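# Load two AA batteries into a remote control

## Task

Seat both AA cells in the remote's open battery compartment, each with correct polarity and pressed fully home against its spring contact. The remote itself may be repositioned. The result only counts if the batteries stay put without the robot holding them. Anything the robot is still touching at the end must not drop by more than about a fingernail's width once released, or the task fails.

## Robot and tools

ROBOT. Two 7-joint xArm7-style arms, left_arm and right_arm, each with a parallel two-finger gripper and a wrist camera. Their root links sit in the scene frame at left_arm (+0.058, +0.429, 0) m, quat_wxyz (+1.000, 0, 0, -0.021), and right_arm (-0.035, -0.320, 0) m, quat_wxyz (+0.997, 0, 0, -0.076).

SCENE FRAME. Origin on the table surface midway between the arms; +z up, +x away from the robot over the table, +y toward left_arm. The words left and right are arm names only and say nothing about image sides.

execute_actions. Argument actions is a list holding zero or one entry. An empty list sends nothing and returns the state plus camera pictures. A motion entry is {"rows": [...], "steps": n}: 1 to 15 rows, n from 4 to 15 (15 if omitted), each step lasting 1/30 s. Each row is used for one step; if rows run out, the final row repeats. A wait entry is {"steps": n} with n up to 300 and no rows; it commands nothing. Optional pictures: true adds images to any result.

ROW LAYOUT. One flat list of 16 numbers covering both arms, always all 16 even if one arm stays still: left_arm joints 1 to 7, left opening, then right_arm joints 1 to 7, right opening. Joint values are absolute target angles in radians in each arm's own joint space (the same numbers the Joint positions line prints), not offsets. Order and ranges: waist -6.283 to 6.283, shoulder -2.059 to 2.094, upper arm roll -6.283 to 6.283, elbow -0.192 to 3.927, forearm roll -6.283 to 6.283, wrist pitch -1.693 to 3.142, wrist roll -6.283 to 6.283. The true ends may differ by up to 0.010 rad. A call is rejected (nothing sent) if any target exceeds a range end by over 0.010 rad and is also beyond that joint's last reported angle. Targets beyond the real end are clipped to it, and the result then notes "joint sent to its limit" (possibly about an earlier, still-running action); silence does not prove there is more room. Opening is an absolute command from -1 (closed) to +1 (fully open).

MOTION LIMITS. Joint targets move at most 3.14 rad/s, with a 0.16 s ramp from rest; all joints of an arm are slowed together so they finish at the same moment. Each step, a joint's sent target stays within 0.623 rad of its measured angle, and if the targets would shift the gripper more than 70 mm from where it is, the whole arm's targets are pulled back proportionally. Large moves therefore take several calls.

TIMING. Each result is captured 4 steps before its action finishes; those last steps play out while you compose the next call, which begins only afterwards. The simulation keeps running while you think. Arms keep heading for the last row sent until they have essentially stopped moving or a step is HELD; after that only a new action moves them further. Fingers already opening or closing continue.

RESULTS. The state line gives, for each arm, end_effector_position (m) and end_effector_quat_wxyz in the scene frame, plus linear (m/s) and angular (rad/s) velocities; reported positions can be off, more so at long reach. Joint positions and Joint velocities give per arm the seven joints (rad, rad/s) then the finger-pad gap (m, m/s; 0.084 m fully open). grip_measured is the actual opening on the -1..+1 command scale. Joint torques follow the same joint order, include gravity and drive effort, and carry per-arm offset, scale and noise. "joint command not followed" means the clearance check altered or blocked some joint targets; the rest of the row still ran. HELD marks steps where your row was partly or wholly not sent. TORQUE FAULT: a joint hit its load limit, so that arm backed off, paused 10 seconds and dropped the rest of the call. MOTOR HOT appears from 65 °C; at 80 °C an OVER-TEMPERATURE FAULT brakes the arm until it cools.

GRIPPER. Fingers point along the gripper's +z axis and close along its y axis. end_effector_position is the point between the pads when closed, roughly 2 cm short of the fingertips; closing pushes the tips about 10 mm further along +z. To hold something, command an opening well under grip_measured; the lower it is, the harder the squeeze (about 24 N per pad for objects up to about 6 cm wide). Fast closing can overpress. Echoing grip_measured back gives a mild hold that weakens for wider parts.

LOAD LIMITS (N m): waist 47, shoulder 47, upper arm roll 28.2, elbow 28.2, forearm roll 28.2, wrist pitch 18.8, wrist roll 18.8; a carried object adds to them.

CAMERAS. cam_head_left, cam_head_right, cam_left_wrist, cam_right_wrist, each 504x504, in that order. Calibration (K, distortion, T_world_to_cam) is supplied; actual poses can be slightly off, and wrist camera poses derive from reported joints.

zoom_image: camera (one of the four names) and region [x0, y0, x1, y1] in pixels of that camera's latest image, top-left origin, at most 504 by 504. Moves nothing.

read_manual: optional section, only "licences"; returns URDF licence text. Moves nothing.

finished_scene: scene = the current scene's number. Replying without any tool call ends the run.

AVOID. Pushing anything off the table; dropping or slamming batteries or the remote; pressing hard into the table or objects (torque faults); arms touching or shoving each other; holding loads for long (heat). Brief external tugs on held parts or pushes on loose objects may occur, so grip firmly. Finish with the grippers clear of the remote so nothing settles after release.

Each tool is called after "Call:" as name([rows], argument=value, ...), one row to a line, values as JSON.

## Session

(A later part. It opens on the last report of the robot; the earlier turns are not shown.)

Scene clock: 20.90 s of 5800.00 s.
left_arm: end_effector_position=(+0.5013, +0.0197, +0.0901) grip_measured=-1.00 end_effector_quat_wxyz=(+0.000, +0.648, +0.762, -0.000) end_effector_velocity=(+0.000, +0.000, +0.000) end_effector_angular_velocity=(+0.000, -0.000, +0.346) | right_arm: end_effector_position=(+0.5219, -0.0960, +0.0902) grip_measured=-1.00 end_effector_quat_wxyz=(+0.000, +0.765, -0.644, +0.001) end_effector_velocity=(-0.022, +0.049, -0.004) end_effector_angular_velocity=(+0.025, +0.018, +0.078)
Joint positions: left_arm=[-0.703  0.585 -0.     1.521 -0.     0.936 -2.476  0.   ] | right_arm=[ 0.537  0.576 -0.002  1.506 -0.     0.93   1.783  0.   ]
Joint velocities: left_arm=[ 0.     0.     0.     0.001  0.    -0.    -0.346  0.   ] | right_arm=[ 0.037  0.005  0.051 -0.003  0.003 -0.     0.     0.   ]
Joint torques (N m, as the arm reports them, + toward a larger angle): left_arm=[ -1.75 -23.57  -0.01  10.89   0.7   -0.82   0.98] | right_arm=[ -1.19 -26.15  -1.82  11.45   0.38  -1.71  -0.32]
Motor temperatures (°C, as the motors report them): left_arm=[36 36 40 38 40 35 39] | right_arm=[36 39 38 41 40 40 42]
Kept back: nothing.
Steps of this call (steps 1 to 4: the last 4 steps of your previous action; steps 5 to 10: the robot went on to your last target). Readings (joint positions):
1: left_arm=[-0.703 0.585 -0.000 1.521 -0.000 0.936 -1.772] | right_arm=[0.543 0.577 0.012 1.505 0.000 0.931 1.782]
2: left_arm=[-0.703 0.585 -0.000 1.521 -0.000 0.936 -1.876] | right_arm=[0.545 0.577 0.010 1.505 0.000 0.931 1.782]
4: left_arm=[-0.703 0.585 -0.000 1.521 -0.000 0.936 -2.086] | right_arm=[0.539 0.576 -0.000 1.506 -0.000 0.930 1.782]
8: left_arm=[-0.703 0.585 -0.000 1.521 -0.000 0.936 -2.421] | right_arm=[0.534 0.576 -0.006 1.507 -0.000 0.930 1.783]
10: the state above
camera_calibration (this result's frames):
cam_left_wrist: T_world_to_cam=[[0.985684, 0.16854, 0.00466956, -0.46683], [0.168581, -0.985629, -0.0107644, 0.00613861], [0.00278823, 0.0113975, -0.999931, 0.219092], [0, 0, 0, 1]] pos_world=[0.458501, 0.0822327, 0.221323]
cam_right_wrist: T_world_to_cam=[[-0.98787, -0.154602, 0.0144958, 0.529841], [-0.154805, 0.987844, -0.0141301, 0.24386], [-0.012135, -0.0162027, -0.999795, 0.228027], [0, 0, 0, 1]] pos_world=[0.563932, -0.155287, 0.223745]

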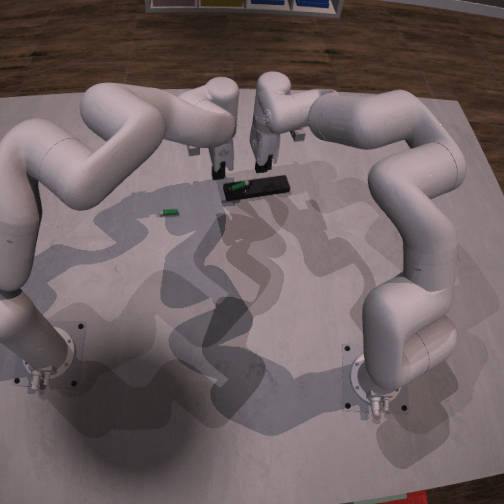

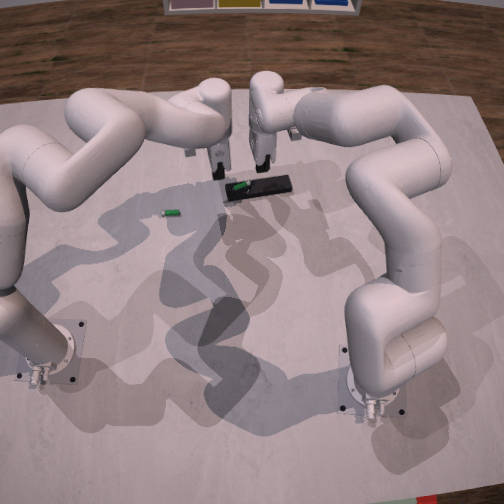

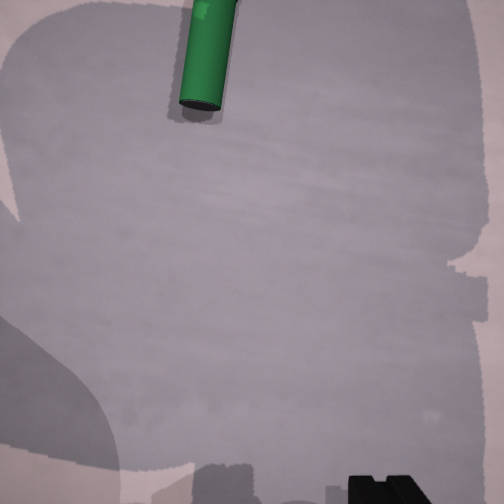

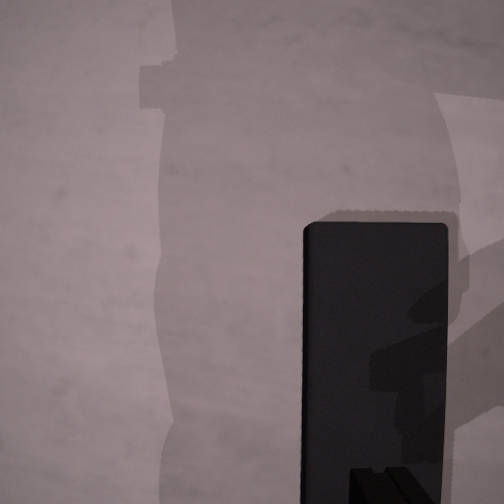

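Call:
execute_actions([
  {"rows":[[-0.7028,0.6,0,1.517,0,0.917,-2.4905,-1,0.535,0.572,0,1.497,0,0.925,1.78,-1],[-0.7028,0.617,0,1.512,0,0.895,-2.4905,-1,0.532,0.568,0,1.491,0,0.923,1.778,-1],[-0.7028,0.634,0,1.508,0,0.874,-2.4905,-1,0.5293,0.568,0,1.490,0,0.922,1.7768,-1],[-0.7028,0.65,0,1.503,0,0.853,-2.4905,-1,0.5293,0.578,0,1.487,0,0.909,1.7768,-1],[-0.7028,0.662,0,1.5,0,0.838,-2.4905,-1,0.5293,0.588,0,1.484,0,0.896,1.7768,-1],[-0.7028,0.672,0,1.497,0,0.825,-2.4905,-1,0.5293,0.598,0,1.480,0,0.882,1.7768,-1],[-0.7028,0.678,0,1.495,0,0.817,-2.4905,-1,0.5293,0.607,0,1.477,0,0.870,1.7768,-1],[-0.7028,0.6828,0,1.4939,0,0.8111,-2.4905,-1,0.5293,0.614,0,1.474,0,0.860,1.7768,-1],[-0.7028,0.6828,0,1.4939,0,0.8111,-2.4905,-1,0.5293,0.62,0,1.472,0,0.852,1.7768,-1],[-0.7028,0.6828,0,1.4939,0,0.8111,-2.4905,-1,0.5293,0.624,0,1.4705,0,0.8465,1.7768,-1],[-0.7028,0.6828,0,1.4939,0,0.8111,-2.4905,-1,0.5293,0.6266,0,1.4695,0,0.8429,1.7768,-1]],"steps":15},
])

Call:
execute_actions([
  {"steps":6},
], pictures=true)

Scene clock: 22.47 s of 5800.00 s.
left_arm: end_effector_position=(+0.4987, +0.0224, +0.0255) grip_measured=-1.00 end_effector_quat_wxyz=(-0.006, +0.642, +0.766, +0.000) end_effector_velocity=(+0.025, -0.024, +0.028) end_effector_angular_velocity=(-0.073, -0.080, -0.002) | right_arm: end_effector_position=(+0.5187, -0.1005, +0.0546) grip_measured=-1.00 end_effector_quat_wxyz=(+0.003, +0.765, -0.644, -0.001) end_effector_velocity=(-0.023, +0.004, -0.121) end_effector_angular_velocity=(-0.013, +0.053, +0.017)
Joint positions: left_arm=[-0.703  0.687  0.     1.489 -0.     0.814 -2.491  0.   ] | right_arm=[0.529 0.621 0.    1.47  0.    0.855 1.777 0.   ]
Joint velocities: left_arm=[-0.001 -0.015 -0.001  0.04   0.001 -0.054 -0.001  0.   ] | right_arm=[ 0.008  0.179  0.013 -0.078  0.    -0.203  0.     0.   ]
Joint torques (N m, as the arm reports them, + toward a larger angle): left_arm=[ -2.   -28.87  -0.14  12.23   0.57  -1.11   0.21] | right_arm=[ -0.37 -31.06  -1.5   12.38   0.38  -2.12  -0.38]
Motor temperatures (°C, as the motors report them): left_arm=[36 36 40 38 40 35 39] | right_arm=[36 39 38 41 40 40 42]
Steps of this call (steps 1 to 30: the robot went on to your last target; steps 31 to 36: nothing new was sent; steps 37 to 47: the first 11 steps of this action). Readings (joint positions):
37: left_arm=[-0.703 0.585 -0.000 1.521 -0.000 0.935 -2.490] | right_arm=[0.539 0.576 0.000 1.506 -0.000 0.930 1.782]
38: left_arm=[-0.703 0.588 -0.000 1.521 0.000 0.929 -2.491] | right_arm=[0.538 0.575 0.001 1.503 0.000 0.928 1.781]
40: left_arm=[-0.703 0.609 -0.000 1.518 0.000 0.898 -2.490] | right_arm=[0.533 0.570 0.001 1.493 0.000 0.923 1.778]
44: left_arm=[-0.703 0.672 0.000 1.494 -0.000 0.831 -2.491] | right_arm=[0.528 0.595 -0.001 1.482 -0.000 0.884 1.777]
47: the state above

Scene clock: 22.67 s of 5800.00 s.
left_arm: end_effector_position=(+0.5025, +0.0187, +0.0322) grip_measured=-1.00 end_effector_quat_wxyz=(+0.002, +0.643, +0.766, -0.000) end_effector_velocity=(-0.008, +0.009, -0.015) end_effector_angular_velocity=(+0.025, +0.024, -0.000) | right_arm: end_effector_position=(+0.5208, -0.0999, +0.0528) grip_measured=-1.00 end_effector_quat_wxyz=(-0.001, +0.765, -0.644, +0.000) end_effector_velocity=(+0.013, +0.002, +0.019) end_effector_angular_velocity=(+0.014, -0.040, -0.005)
Joint positions: left_arm=[-0.703  0.681 -0.     1.496  0.     0.811 -2.49   0.   ] | right_arm=[ 0.529  0.626 -0.     1.47   0.     0.843  1.777  0.   ]
Joint velocities: left_arm=[ 0.002  0.013  0.    -0.019  0.003  0.004  0.001  0.   ] | right_arm=[-0.002 -0.019 -0.003  0.017  0.    -0.006  0.     0.   ]
Joint torques (N m, as the arm reports them, + toward a larger angle): left_arm=[ -1.67 -23.18   0.05  10.27   0.67  -0.87   0.14] | right_arm=[  0.54 -25.43  -0.65  10.37   0.39  -1.54  -0.32]
Motor temperatures (°C, as the motors report them): left_arm=[36 36 40 38 40 35 39] | right_arm=[36 39 38 41 40 40 42]
Kept back: nothing.
Steps of this call (steps 1 to 4: the last 4 steps of your previous action; steps 5 to 6: the robot went on to your last target). Readings (joint positions):
1: left_arm=[-0.703 0.686 0.000 1.491 -0.000 0.813 -2.491] | right_arm=[0.530 0.626 0.001 1.468 0.000 0.849 1.777]
2: left_arm=[-0.703 0.684 0.000 1.494 -0.000 0.812 -2.491] | right_arm=[0.530 0.628 0.001 1.467 0.000 0.846 1.777]
4: left_arm=[-0.703 0.681 -0.000 1.496 0.000 0.811 -2.490] | right_arm=[0.530 0.628 0.000 1.469 0.000 0.844 1.777]
6: the state above
camera_calibration (this result's frames):
cam_left_wrist: T_world_to_cam=[[0.98316, 0.182592, 0.00747292, -0.466585], [0.182645, -0.983154, -0.00705555, -0.00289813], [0.00605873, 0.00830163, -0.999947, 0.15966], [0, 0, 0, 1]] pos_world=[0.45829, 0.0810202, 0.163118]
cam_right_wrist: T_world_to_cam=[[-0.987884, -0.154603, 0.0135046, 0.528733], [-0.154775, 0.987868, -0.0127307, 0.246965], [-0.0113725, -0.0146666, -0.999828, 0.190272], [0, 0, 0, 1]] pos_world=[0.562715, -0.159435, 0.186243]

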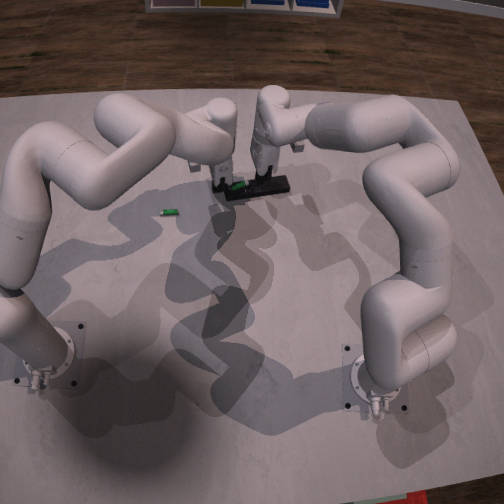

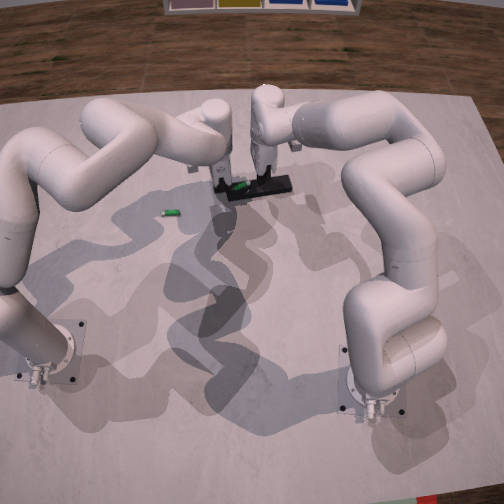

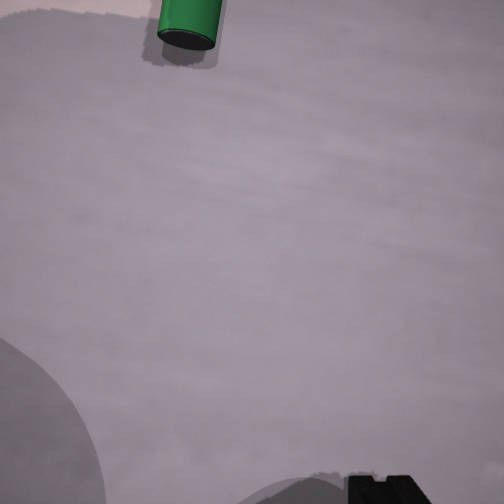

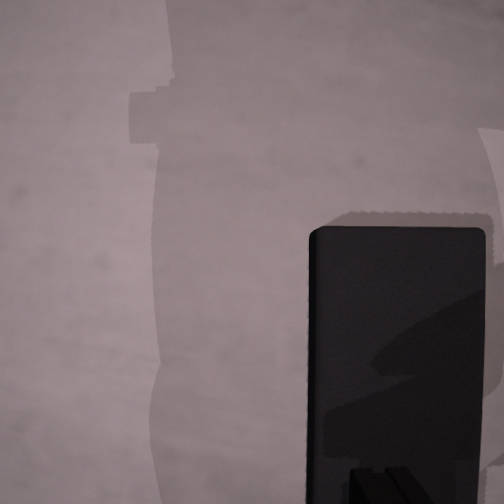

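Call:
execute_actions([
  {"rows":[[-0.7038,0.6852,0,1.4982,0,0.8129,-2.4917,-1,0.5323,0.6278,0,1.4716,0,0.8438,1.7798,-1],[-0.7048,0.6877,0,1.5024,0,0.8148,-2.4929,-1,0.5353,0.629,0,1.4737,0,0.8447,1.7828,-1],[-0.7059,0.6901,0,1.5067,0,0.8166,-2.4941,-1,0.5383,0.6302,0,1.4757,0,0.8455,1.7858,-1],[-0.7059,0.6901,0,1.5067,0,0.8166,-2.4941,-1,0.5413,0.6314,0,1.4778,0,0.8464,1.7888,-1],[-0.7059,0.6901,0,1.5067,0,0.8166,-2.4941,-1,0.5443,0.6326,0,1.4799,0,0.8473,1.7918,-1],[-0.7059,0.6901,0,1.5067,0,0.8166,-2.4941,-1,0.5473,0.6338,0,1.482,0,0.8482,1.7948,-1],[-0.7059,0.6901,0,1.5067,0,0.8166,-2.4941,-1,0.5503,0.635,0,1.4841,0,0.8491,1.7978,-1],[-0.7059,0.6901,0,1.5067,0,0.8166,-2.4941,-1,0.5533,0.6362,0,1.4862,0,0.85,1.8008,-1],[-0.7059,0.6901,0,1.5067,0,0.8166,-2.4941,-1,0.5563,0.6374,0,1.4883,0,0.8509,1.8038,-1],[-0.7059,0.6901,0,1.5067,0,0.8166,-2.4941,-1,0.5593,0.6386,0,1.4904,0,0.8518,1.8068,-1],[-0.7059,0.6901,0,1.5067,0,0.8166,-2.4941,-1,0.5622,0.6398,0,1.4924,0,0.8526,1.8097,-1],[-0.7059,0.6901,0,1.5067,0,0.8166,-2.4941,-1,0.5651,0.641,0,1.4944,0,0.8534,1.8126,-1]],"steps":15},
])

Call:
execute_actions([
  {"steps":8},
], pictures=true)

Scene clock: 23.40 s of 5800.00 s.
left_arm: end_effector_position=(+0.5019, +0.0167, +0.0300) grip_measured=-1.00 end_effector_quat_wxyz=(+0.000, +0.642, +0.766, -0.000) end_effector_velocity=(+0.002, +0.002, +0.001) end_effector_angular_velocity=(-0.001, -0.002, +0.005) | right_arm: end_effector_position=(+0.5172, -0.0832, +0.0522) grip_measured=-1.00 end_effector_quat_wxyz=(-0.000, +0.765, -0.644, -0.000) end_effector_velocity=(-0.008, +0.050, +0.001) end_effector_angular_velocity=(-0.002, -0.002, -0.007)
Joint positions: left_arm=[-0.706  0.69  -0.     1.507 -0.     0.817 -2.494  0.   ] | right_arm=[0.557 0.638 0.    1.488 0.    0.851 1.804 0.   ]
Joint velocities: left_arm=[ 0.002 -0.001  0.003  0.001 -0.001 -0.     0.     0.   ] | right_arm=[ 0.087  0.036 -0.005  0.063  0.001  0.026  0.089  0.   ]
Joint torques (N m, as the arm reports them, + toward a larger angle): left_arm=[ -2.21 -23.88  -0.1   10.62   0.56  -0.82   0.01] | right_arm=[  0.4  -26.42  -0.8   11.72   0.4   -1.81  -0.09]
Motor temperatures (°C, as the motors report them): left_arm=[36 36 40 38 40 35 39] | right_arm=[36 39 38 41 40 40 42]
Steps of this call (steps 1 to 11: the robot went on to your last target; steps 12 to 22: the first 11 steps of this action). Readings (joint positions):
12: left_arm=[-0.703 0.683 0.000 1.494 0.000 0.811 -2.491] | right_arm=[0.529 0.627 -0.000 1.470 0.000 0.843 1.777]
13: left_arm=[-0.703 0.684 0.000 1.496 0.000 0.812 -2.491] | right_arm=[0.530 0.627 -0.000 1.471 -0.000 0.843 1.778]
15: left_arm=[-0.705 0.688 0.000 1.503 0.000 0.815 -2.493] | right_arm=[0.535 0.629 -0.001 1.474 -0.000 0.845 1.783]
19: left_arm=[-0.706 0.690 -0.000 1.507 0.000 0.817 -2.494] | right_arm=[0.548 0.634 0.001 1.482 0.000 0.848 1.795]
22: the state above

Scene clock: 23.67 s of 5800.00 s.
left_arm: end_effector_position=(+0.5020, +0.0171, +0.0299) grip_measured=-1.00 end_effector_quat_wxyz=(-0.000, +0.642, +0.767, +0.000) end_effector_velocity=(-0.001, -0.001, +0.000) end_effector_angular_velocity=(-0.001, -0.001, -0.004) | right_arm: end_effector_position=(+0.5167, -0.0793, +0.0522) grip_measured=-1.00 end_effector_quat_wxyz=(+0.000, +0.764, -0.645, +0.000) end_effector_velocity=(-0.002, +0.001, -0.001) end_effector_angular_velocity=(+0.001, +0.004, -0.000)
Joint positions: left_arm=[-0.706  0.69   0.     1.506  0.     0.817 -2.494  0.   ] | right_arm=[ 0.565  0.641 -0.001  1.494 -0.     0.853  1.813  0.   ]
Joint velocities: left_arm=[-0.002  0.001 -0.001  0.001  0.001 -0.001  0.001  0.   ] | right_arm=[-0.     0.001  0.002 -0.002  0.002  0.001  0.001  0.   ]
Joint torques (N m, as the arm reports them, + toward a larger angle): left_arm=[ -2.55 -24.41  -0.48  10.73   0.45  -0.99   0.12] | right_arm=[  1.74 -26.65   0.19  11.17   0.55  -1.76  -0.32]
Motor temperatures (°C, as the motors report them): left_arm=[36 36 40 38 40 35 39] | right_arm=[36 39 38 41 40 40 42]
Kept back: nothing.
Steps of this call (steps 1 to 4: the last 4 steps of your previous action; steps 5 to 8: the robot went on to your last target). Readings (joint positions):
1: left_arm=[-0.706 0.690 0.000 1.507 -0.000 0.817 -2.494] | right_arm=[0.560 0.639 0.000 1.491 0.000 0.852 1.807]
2: left_arm=[-0.706 0.690 0.000 1.507 -0.000 0.817 -2.494] | right_arm=[0.562 0.640 0.000 1.492 -0.000 0.853 1.810]
4: left_arm=[-0.706 0.690 0.000 1.506 0.000 0.817 -2.494] | right_arm=[0.565 0.641 0.000 1.494 -0.000 0.853 1.812]
8: the state above
camera_calibration (this result's frames):
cam_left_wrist: T_world_to_cam=[[0.982991, 0.183597, 0.00459083, -0.465664], [0.183639, -0.982927, -0.0114205, -0.00470918], [0.00241569, 0.0120693, -0.999924, 0.159112], [0, 0, 0, 1]] pos_world=[0.458224, 0.0789455, 0.161184]
cam_right_wrist: T_world_to_cam=[[-0.988043, -0.153451, 0.0149429, 0.528003], [-0.153655, 0.988031, -0.0135729, 0.225402], [-0.0126813, -0.0157066, -0.999796, 0.190527], [0, 0, 0, 1]] pos_world=[0.55874, -0.138689, 0.185657]

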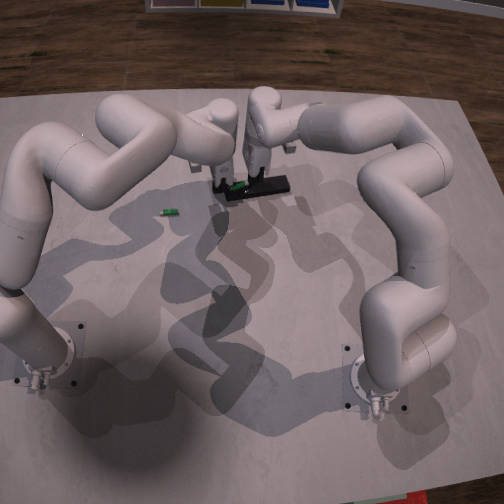

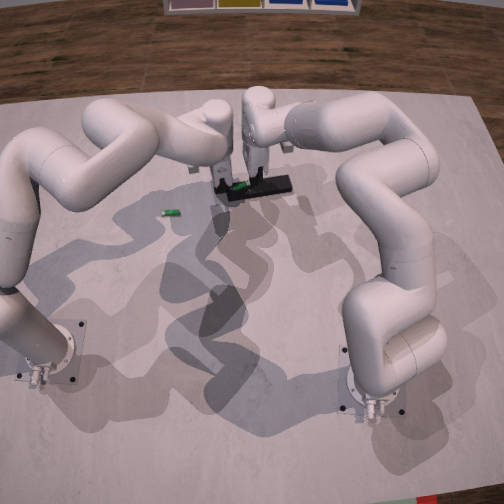

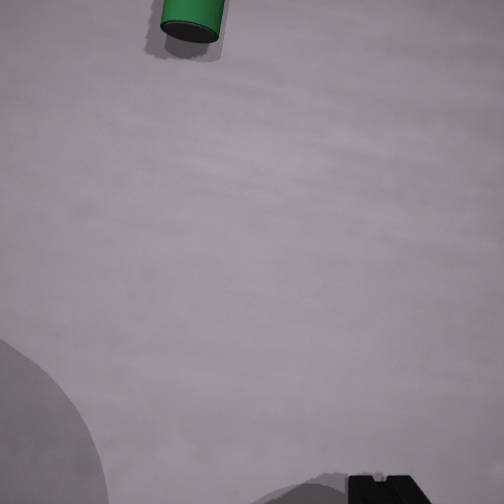

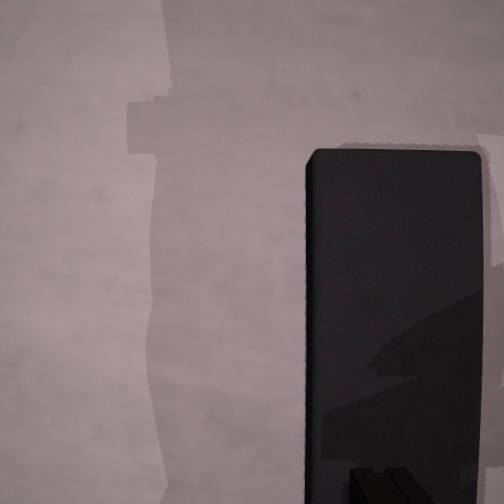

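Call:
execute_actions([
  {"rows":[[-0.7059,0.6901,0,1.5067,0,0.8166,-2.4941,-1,0.566,0.6414,0,1.495,0,0.8537,1.8135,-1],[-0.7059,0.6901,0,1.5067,0,0.8166,-2.4941,-1,0.567,0.6417,0,1.4956,0,0.8539,1.8145,-1],[-0.7059,0.6901,0,1.5067,0,0.8166,-2.4941,-1,0.568,0.6421,0,1.4963,0,0.8542,1.8155,-1],[-0.7059,0.6901,0,1.5067,0,0.8166,-2.4941,-1,0.569,0.6425,0,1.497,0,0.8545,1.8165,-1],[-0.7059,0.6901,0,1.5067,0,0.8166,-2.4941,-1,0.570,0.6429,0,1.4977,0,0.8548,1.8175,-1],[-0.7059,0.6901,0,1.5067,0,0.8166,-2.4941,-1,0.571,0.6433,0,1.4984,0,0.8551,1.8185,-1],[-0.7059,0.6901,0,1.5067,0,0.8166,-2.4941,-1,0.572,0.6437,0,1.4991,0,0.8554,1.8195,-1]],"steps":15},
], pictures=true)

Scene clock: 24.33 s of 5800.00 s.
left_arm: end_effector_position=(+0.5019, +0.0171, +0.0299) grip_measured=-1.00 end_effector_quat_wxyz=(-0.000, +0.642, +0.767, +0.000) end_effector_velocity=(+0.000, -0.000, +0.000) end_effector_angular_velocity=(-0.001, -0.001, +0.001) | right_arm: end_effector_position=(+0.5160, -0.0751, +0.0524) grip_measured=-1.00 end_effector_quat_wxyz=(+0.000, +0.765, -0.645, +0.000) end_effector_velocity=(-0.000, -0.000, -0.001) end_effector_angular_velocity=(-0.001, +0.001, -0.002)
Joint positions: left_arm=[-0.706  0.69   0.     1.506  0.     0.817 -2.494  0.   ] | right_arm=[ 0.571  0.643 -0.001  1.499 -0.     0.855  1.819  0.   ]
Joint velocities: left_arm=[ 0.    -0.     0.     0.001  0.    -0.    -0.     0.   ] | right_arm=[ 0.     0.001 -0.001  0.001  0.     0.001  0.002  0.   ]
Joint torques (N m, as the arm reports them, + toward a larger angle): left_arm=[ -3.54 -24.52  -1.17  11.13   0.31  -1.37   0.05] | right_arm=[  3.81 -26.23   2.42  11.     0.97  -1.82  -0.36]
Motor temperatures (°C, as the motors report them): left_arm=[36 36 40 38 40 35 39] | right_arm=[36 39 38 41 40 40 42]
Steps of this call (steps 1 to 9: the robot went on to your last target; steps 10 to 20: the first 11 steps of this action). Readings (joint positions):
10: left_arm=[-0.706 0.690 0.000 1.507 0.000 0.817 -2.494] | right_arm=[0.565 0.641 -0.000 1.494 -0.000 0.853 1.813]
11: left_arm=[-0.706 0.690 0.000 1.507 0.000 0.817 -2.494] | right_arm=[0.565 0.641 -0.000 1.495 -0.000 0.854 1.813]
13: left_arm=[-0.706 0.690 0.000 1.507 0.000 0.817 -2.494] | right_arm=[0.567 0.642 -0.001 1.496 -0.000 0.854 1.815]
17: left_arm=[-0.706 0.690 0.000 1.506 0.000 0.817 -2.494] | right_arm=[0.571 0.643 -0.001 1.499 -0.000 0.855 1.819]
20: the state above
camera_calibration (this result's frames):
cam_left_wrist: T_world_to_cam=[[0.983016, 0.183466, 0.00450932, -0.465588], [0.183507, -0.982952, -0.0114193, -0.00468796], [0.00233739, 0.0120529, -0.999925, 0.159202], [0, 0, 0, 1]] pos_world=[0.458168, 0.0788928, 0.161236]
cam_right_wrist: T_world_to_cam=[[-0.988031, -0.153572, 0.0145382, 0.527915], [-0.15377, 0.988012, -0.0137017, 0.221261], [-0.0122598, -0.0157732, -0.9998, 0.190567], [0, 0, 0, 1]] pos_world=[0.557956, -0.13453, 0.185886]

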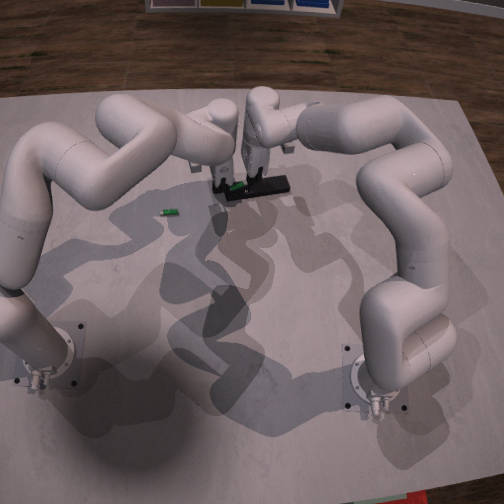

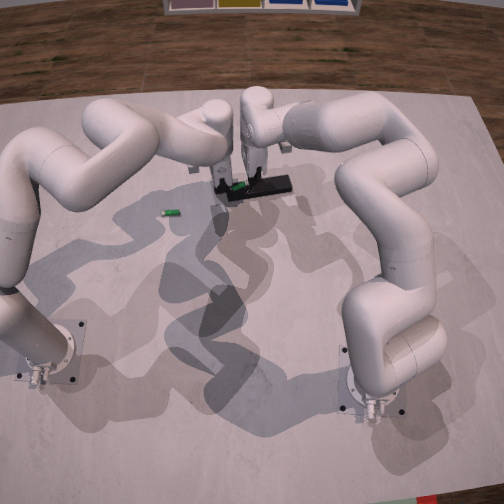

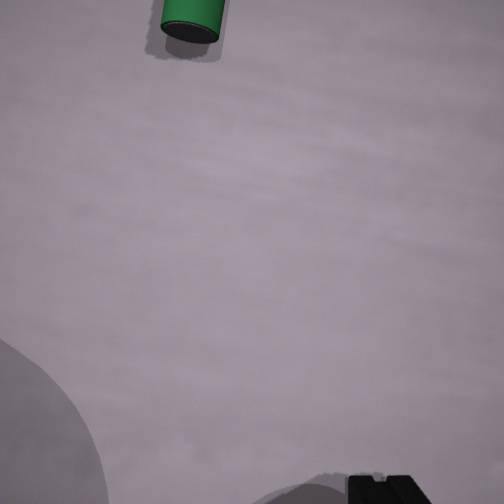

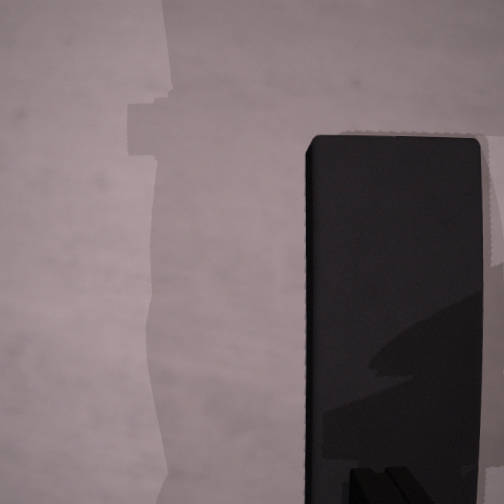

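Call:
zoom_image(camera="cam_head_left", region=[200,150,300,220])

Region (200, 150, 300, 220) of cam_head_left's 504x504 image, scaled by 5.040, with more detail than that image has; it fills the top 353 rows of this view, and the rest is white.

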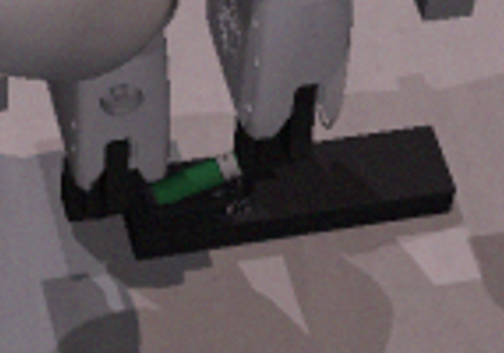

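Call:
execute_actions([
  {"rows":[[-0.7059,0.6901,0,1.5067,0,0.8166,-2.4941,-1,0.573,0.6441,0,1.4998,0,0.8557,1.8205,-1],[-0.7059,0.6901,0,1.5067,0,0.8166,-2.4941,-1,0.574,0.6445,0,1.5005,0,0.856,1.8215,-1],[-0.7059,0.6901,0,1.5067,0,0.8166,-2.4941,-1,0.575,0.6449,0,1.5012,0,0.8563,1.8225,-1],[-0.7059,0.6901,0,1.5067,0,0.8166,-2.4941,-1,0.576,0.6453,0,1.5019,0,0.8566,1.8235,-1]],"steps":10},
])

Scene clock: 24.97 s of 5800.00 s.
left_arm: end_effector_position=(+0.5019, +0.0169, +0.0299) grip_measured=-1.00 end_effector_quat_wxyz=(-0.000, +0.642, +0.766, +0.000) end_effector_velocity=(-0.000, -0.001, +0.000) end_effector_angular_velocity=(-0.002, -0.000, -0.002) | right_arm: end_effector_position=(+0.5154, -0.0726, +0.0524) grip_measured=-1.00 end_effector_quat_wxyz=(+0.000, +0.765, -0.644, +0.000) end_effector_velocity=(-0.002, +0.010, +0.002) end_effector_angular_velocity=(+0.002, -0.003, +0.006)
Joint positions: left_arm=[-0.706  0.69   0.     1.507  0.     0.817 -2.494  0.   ] | right_arm=[ 0.575  0.645 -0.001  1.502 -0.     0.856  1.823  0.   ]
Joint velocities: left_arm=[-0.001  0.     0.     0.002 -0.001 -0.     0.001  0.   ] | right_arm=[ 0.014  0.002  0.003  0.009 -0.002  0.003  0.011  0.   ]
Joint torques (N m, as the arm reports them, + toward a larger angle): left_arm=[ -4.01 -24.49  -1.52  11.6    0.34  -1.6    0.07] | right_arm=[  5.12 -25.92   3.95  10.91   1.25  -1.9   -0.46]
Motor temperatures (°C, as the motors report them): left_arm=[36 36 40 38 40 35 39] | right_arm=[36 39 38 41 40 40 42]
Steps of this call (steps 1 to 4: the last 4 steps of your previous action; steps 5 to 13: the robot went on to your last target; steps 14 to 19: the first 6 steps of this action). Readings (joint positions):
14: left_arm=[-0.706 0.690 0.000 1.507 0.000 0.817 -2.494] | right_arm=[0.572 0.644 -0.000 1.499 -0.000 0.855 1.820]
15: left_arm=[-0.706 0.690 0.000 1.507 0.000 0.817 -2.494] | right_arm=[0.572 0.644 -0.000 1.499 -0.000 0.856 1.820]
17: left_arm=[-0.706 0.690 0.000 1.507 0.000 0.817 -2.494] | right_arm=[0.574 0.644 -0.001 1.501 -0.000 0.856 1.822]
19: the state above

Now descend slowly.

Call:
execute_actions([
  {"rows":[[-0.7059,0.6901,0,1.5067,0,0.8166,-2.4941,-1,0.576,0.6466,0,1.5015,0,0.8549,1.8235,-1],[-0.7059,0.6901,0,1.5067,0,0.8166,-2.4941,-1,0.576,0.6479,0,1.5011,0,0.8532,1.8235,-1],[-0.7059,0.6901,0,1.5067,0,0.8166,-2.4941,-1,0.576,0.6492,0,1.5007,0,0.8515,1.8235,-1],[-0.7059,0.6901,0,1.5067,0,0.8166,-2.4941,-1,0.576,0.6505,0,1.5003,0,0.8498,1.8235,-1],[-0.7059,0.6901,0,1.5067,0,0.8166,-2.4941,-1,0.576,0.6518,0,1.4999,0,0.8481,1.8235,-1],[-0.7059,0.6901,0,1.5067,0,0.8166,-2.4941,-1,0.576,0.6531,0,1.4995,0,0.8464,1.8235,-1],[-0.7059,0.6901,0,1.5067,0,0.8166,-2.4941,-1,0.576,0.6544,0,1.4991,0,0.8447,1.8235,-1],[-0.7059,0.6901,0,1.5067,0,0.8166,-2.4941,-1,0.576,0.6557,0,1.4987,0,0.843,1.8235,-1],[-0.7059,0.6901,0,1.5067,0,0.8166,-2.4941,-1,0.576,0.657,0,1.4983,0,0.8413,1.8235,-1],[-0.7059,0.6901,0,1.5067,0,0.8166,-2.4941,-1,0.576,0.6583,0,1.4979,0,0.8396,1.8235,-1],[-0.7059,0.6901,0,1.5067,0,0.8166,-2.4941,-1,0.576,0.6596,0,1.4975,0,0.8379,1.8235,-1]],"steps":15},
], pictures=true)

Scene clock: 25.67 s of 5800.00 s.
left_arm: end_effector_position=(+0.5021, +0.0172, +0.0300) grip_measured=-1.00 end_effector_quat_wxyz=(-0.000, +0.642, +0.767, +0.000) end_effector_velocity=(+0.001, +0.000, +0.001) end_effector_angular_velocity=(-0.000, -0.002, -0.000) | right_arm: end_effector_position=(+0.5149, -0.0729, +0.0445) grip_measured=-1.00 end_effector_quat_wxyz=(+0.001, +0.765, -0.645, +0.000) end_effector_velocity=(-0.002, +0.001, -0.024) end_effector_angular_velocity=(+0.000, +0.001, +0.002)
Joint positions: left_arm=[-0.706  0.69   0.001  1.507  0.     0.817 -2.494  0.   ] | right_arm=[ 0.576  0.657 -0.001  1.498 -0.     0.841  1.824  0.   ]
Joint velocities: left_arm=[ 0.001 -0.     0.001  0.002  0.001  0.001  0.001  0.   ] | right_arm=[ 0.001  0.039  0.001 -0.012 -0.    -0.05  -0.     0.   ]
Joint torques (N m, as the arm reports them, + toward a larger angle): left_arm=[ -5.15 -24.32  -2.44  11.58   0.19  -1.89   0.06] | right_arm=[  8.08 -26.9    6.58  11.17   1.62  -2.26  -0.42]
Motor temperatures (°C, as the motors report them): left_arm=[36 36 40 38 40 35 39] | right_arm=[36 39 38 41 40 40 42]
Steps of this call (steps 1 to 4: the last 4 steps of your previous action; steps 5 to 10: the robot went on to your last target; steps 11 to 21: the first 11 steps of this action). Readings (joint positions):
11: left_arm=[-0.706 0.690 0.000 1.507 0.000 0.817 -2.494] | right_arm=[0.576 0.645 -0.000 1.502 -0.000 0.857 1.824]
12: left_arm=[-0.706 0.690 0.000 1.507 0.000 0.817 -2.494] | right_arm=[0.576 0.646 -0.000 1.502 -0.000 0.856 1.824]
14: left_arm=[-0.706 0.690 0.000 1.507 0.000 0.817 -2.494] | right_arm=[0.576 0.648 -0.000 1.501 -0.000 0.853 1.824]
18: left_arm=[-0.706 0.690 0.000 1.507 0.000 0.817 -2.494] | right_arm=[0.576 0.653 -0.001 1.499 -0.000 0.846 1.824]
21: the state above
camera_calibration (this result's frames):
cam_left_wrist: T_world_to_cam=[[0.982958, 0.183768, 0.00480698, -0.465814], [0.183812, -0.982896, -0.0113333, -0.00476663], [0.00264207, 0.0120237, -0.999924, 0.159106], [0, 0, 0, 1]] pos_world=[0.458332, 0.0790035, 0.161279]
cam_right_wrist: T_world_to_cam=[[-0.988017, -0.153536, 0.0158106, 0.527219], [-0.153758, 0.98801, -0.0139182, 0.21876], [-0.0134841, -0.0161825, -0.999778, 0.183299], [0, 0, 0, 1]] pos_world=[0.557009, -0.132223, 0.177968]

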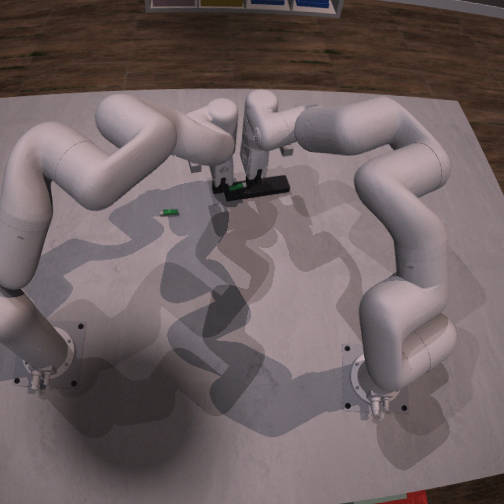

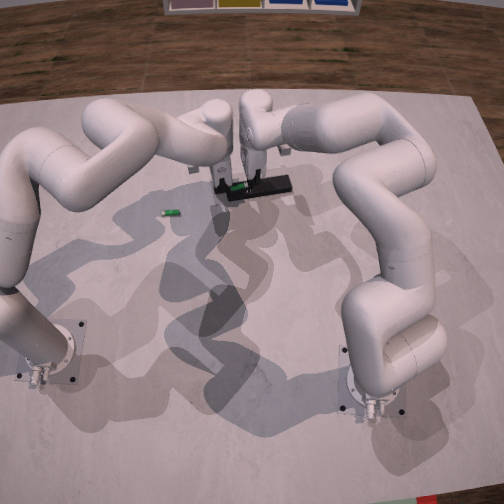

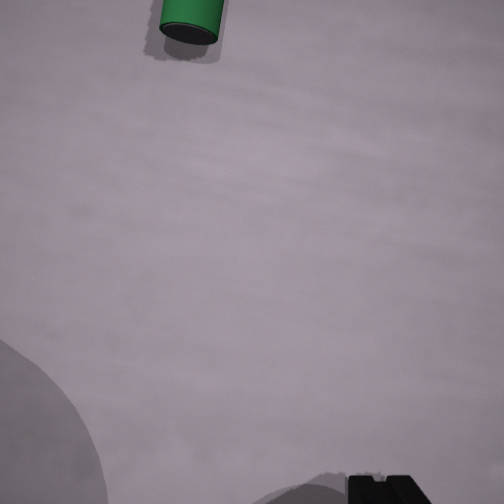

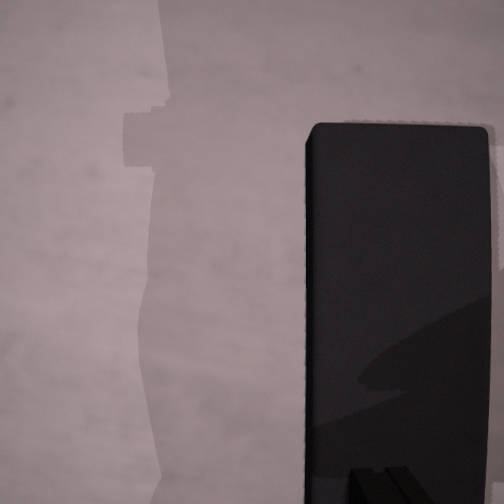

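Call:
execute_actions([
  {"rows":[[-0.7059,0.6901,0,1.5067,0,0.8166,-2.4941,-1,0.575,0.6585,0,1.497,0,0.8385,1.8225,-1],[-0.7059,0.6901,0,1.5067,0,0.8166,-2.4941,-1,0.5735,0.6579,0,1.496,0,0.8381,1.821,-1],[-0.7059,0.6901,0,1.5067,0,0.8166,-2.4941,-1,0.572,0.6573,0,1.495,0,0.8377,1.8195,-1],[-0.7059,0.6901,0,1.5067,0,0.8166,-2.4941,-1,0.5705,0.6567,0,1.494,0,0.8373,1.818,-1],[-0.7059,0.6901,0,1.5067,0,0.8166,-2.4941,-1,0.569,0.6561,0,1.493,0,0.8369,1.8165,-1],[-0.7059,0.6901,0,1.5067,0,0.8166,-2.4941,-1,0.5675,0.6555,0,1.492,0,0.8365,1.815,-1],[-0.7059,0.6901,0,1.5067,0,0.8166,-2.4941,-1,0.566,0.6549,0,1.491,0,0.8361,1.8135,-1],[-0.7059,0.6901,0,1.5067,0,0.8166,-2.4941,-1,0.564,0.6541,0,1.4896,0,0.8355,1.8115,-1],[-0.7059,0.6901,0,1.5067,0,0.8166,-2.4941,-1,0.562,0.6533,0,1.4882,0,0.8349,1.8095,-1],[-0.7059,0.6901,0,1.5067,0,0.8166,-2.4941,-1,0.560,0.6525,0,1.4868,0,0.8343,1.8075,-1],[-0.7059,0.6901,0,1.5067,0,0.8166,-2.4941,-1,0.558,0.6517,0,1.4854,0,0.8337,1.8055,-1]],"steps":15},
], pictures=true)

Call:
zoom_image(camera="cam_head_left", region=[200,150,300,220])

Scene clock: 26.43 s of 5800.00 s.
left_arm: end_effector_position=(+0.5011, +0.0152, +0.0300) grip_measured=-1.00 end_effector_quat_wxyz=(+0.001, +0.643, +0.766, -0.001) end_effector_velocity=(-0.007, -0.013, +0.002) end_effector_angular_velocity=(-0.015, -0.002, -0.018) | right_arm: end_effector_position=(+0.5155, -0.0780, +0.0438) grip_measured=-1.00 end_effector_quat_wxyz=(-0.001, +0.766, -0.643, -0.001) end_effector_velocity=(+0.002, -0.024, -0.000) end_effector_angular_velocity=(+0.008, +0.003, +0.016)
Joint positions: left_arm=[-0.707  0.691 -0.002  1.507 -0.     0.815 -2.494  0.   ] | right_arm=[0.563 0.653 0.003 1.488 0.001 0.835 1.809 0.   ]
Joint velocities: left_arm=[-0.009  0.001 -0.014  0.006 -0.002 -0.007 -0.001  0.   ] | right_arm=[-0.052 -0.023  0.013 -0.041  0.001 -0.018 -0.058  0.   ]
Joint torques (N m, as the arm reports them, + toward a larger angle): left_arm=[ -2.82 -25.48  -0.76  11.3    0.54  -1.14   0.15] | right_arm=[  1.75 -26.03   0.78  10.87   0.69  -1.97  -0.16]
Motor temperatures (°C, as the motors report them): left_arm=[36 36 40 38 40 35 39] | right_arm=[36 39 38 41 40 40 42]
Steps of this call (steps 1 to 4: the last 4 steps of your previous action; steps 5 to 12: the robot went on to your last target; steps 13 to 23: the first 11 steps of this action). Readings (joint positions):
13: left_arm=[-0.706 0.690 0.000 1.507 0.000 0.817 -2.494] | right_arm=[0.576 0.660 -0.000 1.497 -0.000 0.838 1.823]
14: left_arm=[-0.706 0.690 0.000 1.507 0.000 0.817 -2.494] | right_arm=[0.575 0.659 -0.000 1.497 -0.000 0.838 1.823]
16: left_arm=[-0.706 0.690 0.000 1.507 0.000 0.817 -2.494] | right_arm=[0.574 0.658 0.001 1.496 0.000 0.838 1.821]
20: left_arm=[-0.706 0.690 -0.000 1.507 -0.000 0.816 -2.494] | right_arm=[0.568 0.655 0.002 1.492 0.000 0.836 1.815]
23: the state above
camera_calibration (this result's frames):
cam_left_wrist: T_world_to_cam=[[0.983412, 0.18133, 0.00443818, -0.464638], [0.181364, -0.983375, -0.00894858, -0.00532336], [0.00274175, 0.00960507, -0.99995, 0.15917], [0, 0, 0, 1]] pos_world=[0.45746, 0.0774892, 0.161176]
cam_right_wrist: T_world_to_cam=[[-0.987314, -0.158031, 0.0153852, 0.526391], [-0.158205, 0.987347, -0.0108016, 0.225995], [-0.0134836, -0.0130986, -0.999823, 0.182762], [0, 0, 0, 1]] pos_world=[0.557931, -0.137555, 0.177072]

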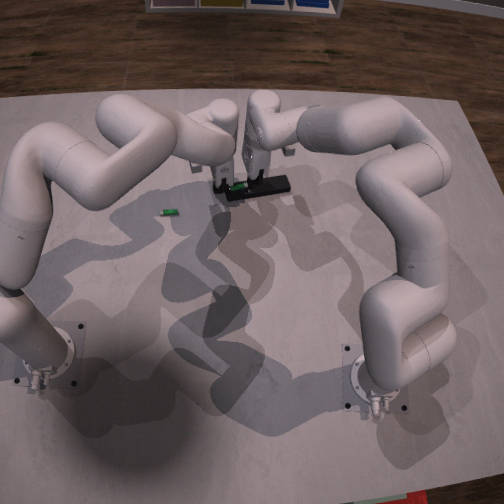

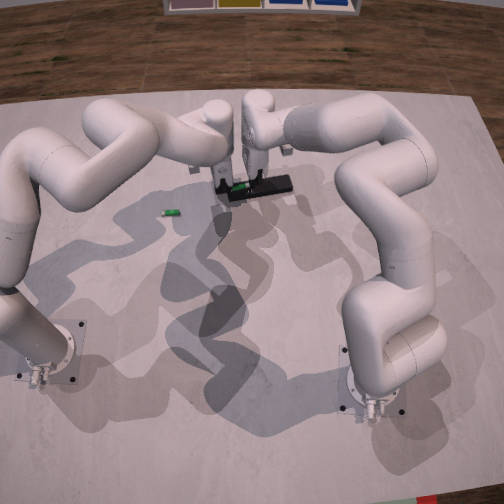

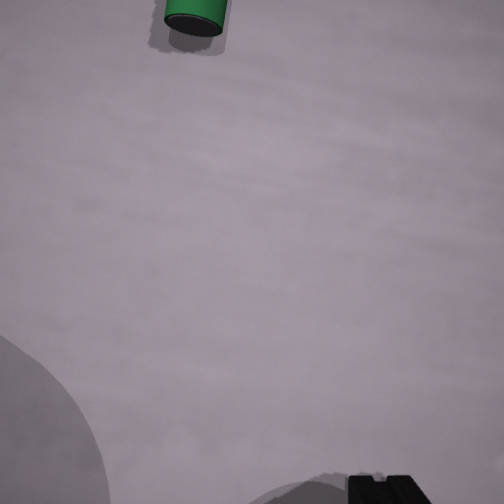

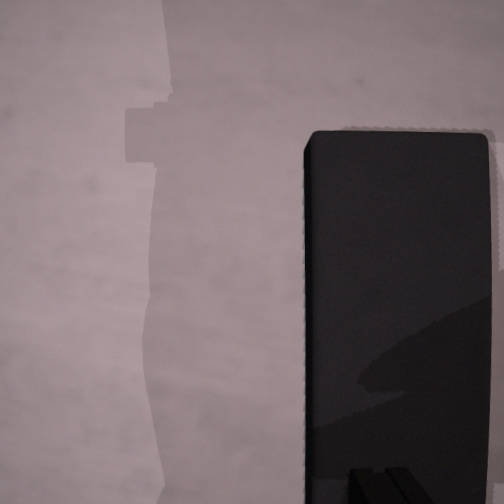

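Region (200, 150, 300, 220) of cam_head_left's 504x504 image, scaled by 5.040, with more detail than that image has; it fills the top 353 rows of this view, and the rest is white.

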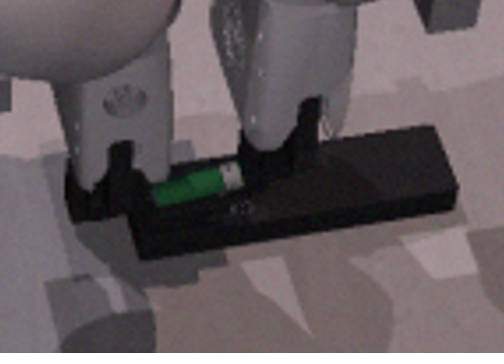

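Call:
execute_actions([
  {"rows":[[-0.7045,0.685,0,1.503,0,0.818,-2.492,-1,0.557,0.645,0,1.487,0,0.842,1.8045,-1],[-0.703,0.67,0,1.5,0,0.83,-2.4905,-1,0.557,0.635,0,1.49,0,0.855,1.8045,-1],[-0.703,0.65,0,1.505,0,0.855,-2.4905,-1,0.555,0.62,0,1.493,0,0.873,1.80,-1],[-0.703,0.625,0,1.51,0,0.885,-2.4905,-0.8,0.55,0.60,0,1.495,0,0.895,1.795,-1],[-0.703,0.60,0,1.515,0,0.915,-2.4905,-0.5,0.54,0.58,0,1.49,0,0.91,1.785,-0.7],[-0.69,0.55,0,1.45,0,0.9,-2.46,-0.2,0.52,0.56,0,1.475,0,0.915,1.765,-0.4],[-0.67,0.47,0,1.33,0,0.86,-2.41,0.1,0.50,0.54,0,1.455,0,0.915,1.745,-0.1],[-0.65,0.39,0,1.21,0,0.82,-2.36,0.3,0.48,0.52,0,1.435,0,0.915,1.727,0.2],[-0.63,0.31,0,1.1,0,0.79,-2.31,0.3,0.465,0.5024,0,1.4187,0,0.9163,1.712,0.5],[-0.61,0.24,0,1.0,0,0.76,-2.25,0.3,0.465,0.5024,0,1.4187,0,0.9163,1.712,0.7],[-0.585,0.1733,0,0.898,0,0.7247,-2.1984,0.3,0.465,0.5024,0,1.4187,0,0.9163,1.712,0.7]],"steps":15},
])

Call:
execute_actions([
  {"rows":[[-0.585,0.1733,0,0.898,0,0.7247,-2.1984,0.3,0.465,0.525,0,1.412,0,0.887,1.712,0.7],[-0.585,0.1733,0,0.898,0,0.7247,-2.1984,0.3,0.465,0.55,0,1.405,0,0.855,1.712,0.7],[-0.585,0.1733,0,0.898,0,0.7247,-2.1984,0.3,0.465,0.575,0,1.399,0,0.824,1.712,0.7],[-0.585,0.1733,0,0.898,0,0.7247,-2.1984,0.3,0.465,0.595,0,1.394,0,0.799,1.712,0.7],[-0.585,0.1733,0,0.898,0,0.7247,-2.1984,0.3,0.465,0.61,0,1.391,0,0.781,1.712,0.7],[-0.585,0.1733,0,0.898,0,0.7247,-2.1984,0.3,0.465,0.62,0,1.389,0,0.769,1.712,0.7],[-0.585,0.1733,0,0.898,0,0.7247,-2.1984,0.3,0.465,0.625,0,1.388,0,0.763,1.712,0.7],[-0.585,0.1733,0,0.898,0,0.7247,-2.1984,0.3,0.465,0.628,0,1.388,0,0.760,1.712,0.7]],"steps":15},
], pictures=true)

Scene clock: 27.53 s of 5800.00 s.
left_arm: end_effector_position=(+0.4910, +0.0516, +0.1098) grip_measured=+0.22 end_effector_quat_wxyz=(+0.019, +0.664, +0.748, -0.000) end_effector_velocity=(-0.193, +0.495, -0.038) end_effector_angular_velocity=(+0.145, +0.078, -0.493) | right_arm: end_effector_position=(+0.5216, -0.1375, +0.1013) grip_measured=-0.08 end_effector_quat_wxyz=(-0.003, +0.763, -0.646, +0.003) end_effector_velocity=(+0.027, -0.343, +0.050) end_effector_angular_velocity=(-0.105, +0.017, -0.302)
Joint positions: left_arm=[-0.671  0.439 -0.003  1.341 -0.     0.865 -2.405  0.053] | right_arm=[ 0.472  0.509 -0.003  1.431 -0.     0.915  1.722  0.04 ]
Joint velocities: left_arm=[ 0.385 -1.291  0.045 -2.069  0.001 -0.623  0.916  0.205] | right_arm=[-0.384 -0.296 -0.183 -0.305 -0.006  0.04  -0.239  0.179]
Joint torques (N m, as the arm reports them, + toward a larger angle): left_arm=[  2.   -10.61   2.16   5.54   0.7   -0.33   0.26] | right_arm=[ 20.72 -15.54   9.37  11.89   0.63  -1.98  -0.02]
Motor temperatures (°C, as the motors report them): left_arm=[36 36 40 38 40 35 39] | right_arm=[36 39 38 41 40 40 42]
Steps of this call (steps 1 to 4: the last 4 steps of your previous action; steps 5 to 15: the robot went on to your last target; steps 16 to 22: nothing new was sent; steps 23 to 33: the first 11 steps of this action). Readings (joint positions):
23: left_arm=[-0.706 0.690 -0.000 1.507 -0.000 0.817 -2.494] | right_arm=[0.558 0.652 0.000 1.485 0.000 0.834 1.805]
24: left_arm=[-0.705 0.688 -0.000 1.505 -0.000 0.818 -2.493] | right_arm=[0.558 0.650 0.000 1.485 0.000 0.838 1.805]
26: left_arm=[-0.704 0.673 -0.000 1.499 -0.000 0.835 -2.491] | right_arm=[0.557 0.636 0.000 1.487 0.000 0.857 1.803]
30: left_arm=[-0.699 0.576 -0.001 1.491 -0.000 0.901 -2.478] | right_arm=[0.527 0.564 0.005 1.478 0.000 0.908 1.767]
33: the state above

Scene clock: 28.03 s of 5800.00 s.
left_arm: end_effector_position=(+0.4330, +0.1553, +0.0902) grip_measured=+0.29 end_effector_quat_wxyz=(+0.001, +0.708, +0.707, -0.000) end_effector_velocity=(+0.000, +0.011, -0.004) end_effector_angular_velocity=(+0.010, +0.009, +0.017) | right_arm: end_effector_position=(+0.5157, -0.1420, +0.0226) grip_measured=+0.70 end_effector_quat_wxyz=(+0.005, +0.765, -0.644, -0.003) end_effector_velocity=(+0.059, +0.023, +0.064) end_effector_angular_velocity=(+0.061, -0.180, +0.005)
Joint positions: left_arm=[-0.586  0.175 -0.001  0.9    0.     0.724 -2.199  0.056] | right_arm=[ 0.465  0.632 -0.     1.384 -0.     0.763  1.712  0.073]
Joint velocities: left_arm=[ 0.006 -0.003  0.013 -0.014  0.001  0.002  0.001 -0.   ] | right_arm=[ 0.002 -0.054  0.004  0.08   0.    -0.056  0.     0.   ]
Joint torques (N m, as the arm reports them, + toward a larger angle): left_arm=[ -1.67 -17.03   0.45   9.87   0.57  -0.78   0.1 ] | right_arm=[  0.35 -29.07  -0.86  11.79   0.35  -1.64  -0.28]
Motor temperatures (°C, as the motors report them): left_arm=[36 36 40 38 40 35 39] | right_arm=[36 39 38 41 40 40 42]
Steps of this call (steps 1 to 4: the last 4 steps of your previous action; steps 5 to 15: the first 11 steps of this action). Readings (joint positions):
5: left_arm=[-0.607 0.251 0.002 1.019 0.000 0.766 -2.258] | right_arm=[0.464 0.504 -0.000 1.417 -0.000 0.916 1.712]
6: left_arm=[-0.597 0.218 0.002 0.966 0.000 0.749 -2.233] | right_arm=[0.466 0.508 0.003 1.417 0.000 0.908 1.712]
8: left_arm=[-0.586 0.180 0.003 0.906 -0.000 0.732 -2.206] | right_arm=[0.468 0.537 0.004 1.413 0.000 0.864 1.712]
12: left_arm=[-0.586 0.175 -0.001 0.900 0.000 0.725 -2.199] | right_arm=[0.465 0.621 0.000 1.385 0.000 0.778 1.712]
15: the state above
camera_calibration (this result's frames):
cam_left_wrist: T_world_to_cam=[[0.999959, 0.00717615, 0.0054866, -0.403533], [0.00723038, -0.999925, -0.00992886, 0.223361], [0.00541494, 0.00996812, -0.999936, 0.216964], [0, 0, 0, 1]] pos_world=[0.400727, 0.224077, 0.221382]
cam_right_wrist: T_world_to_cam=[[-0.987565, -0.154994, 0.0263067, 0.517057], [-0.155417, 0.987737, -0.0148905, 0.28769], [-0.0236761, -0.0187938, -0.999543, 0.165109], [0, 0, 0, 1]] pos_world=[0.559248, -0.200919, 0.155716]

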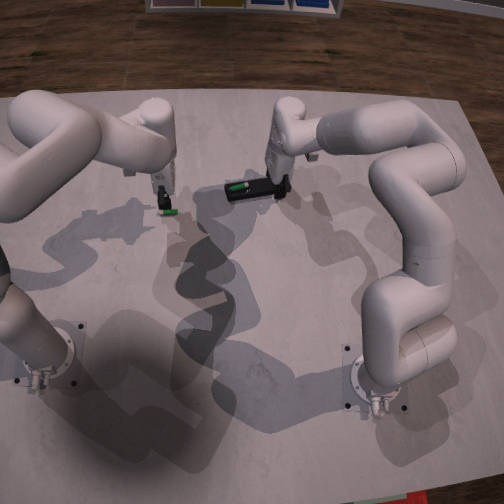

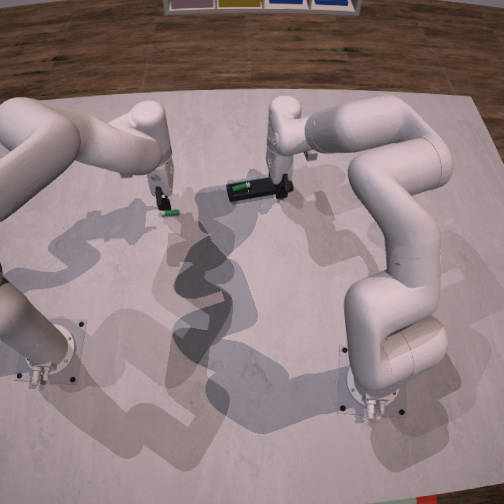

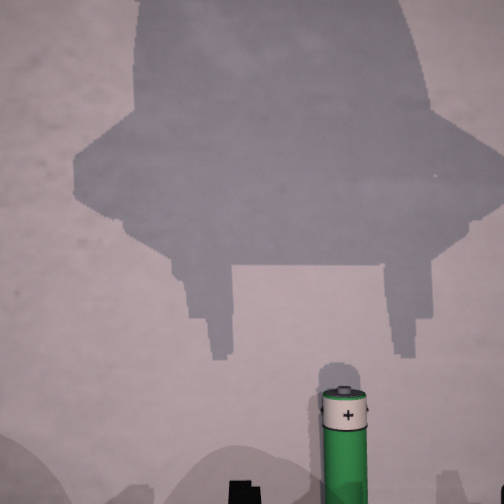

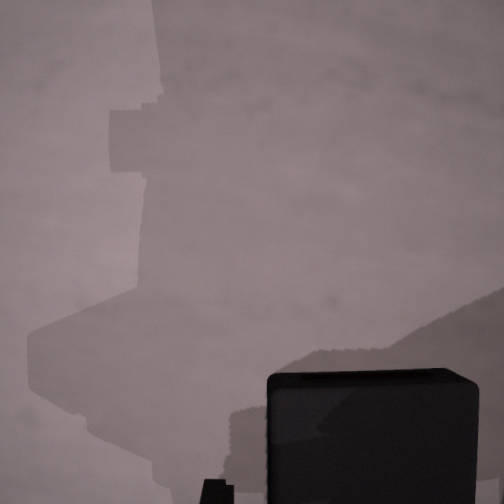

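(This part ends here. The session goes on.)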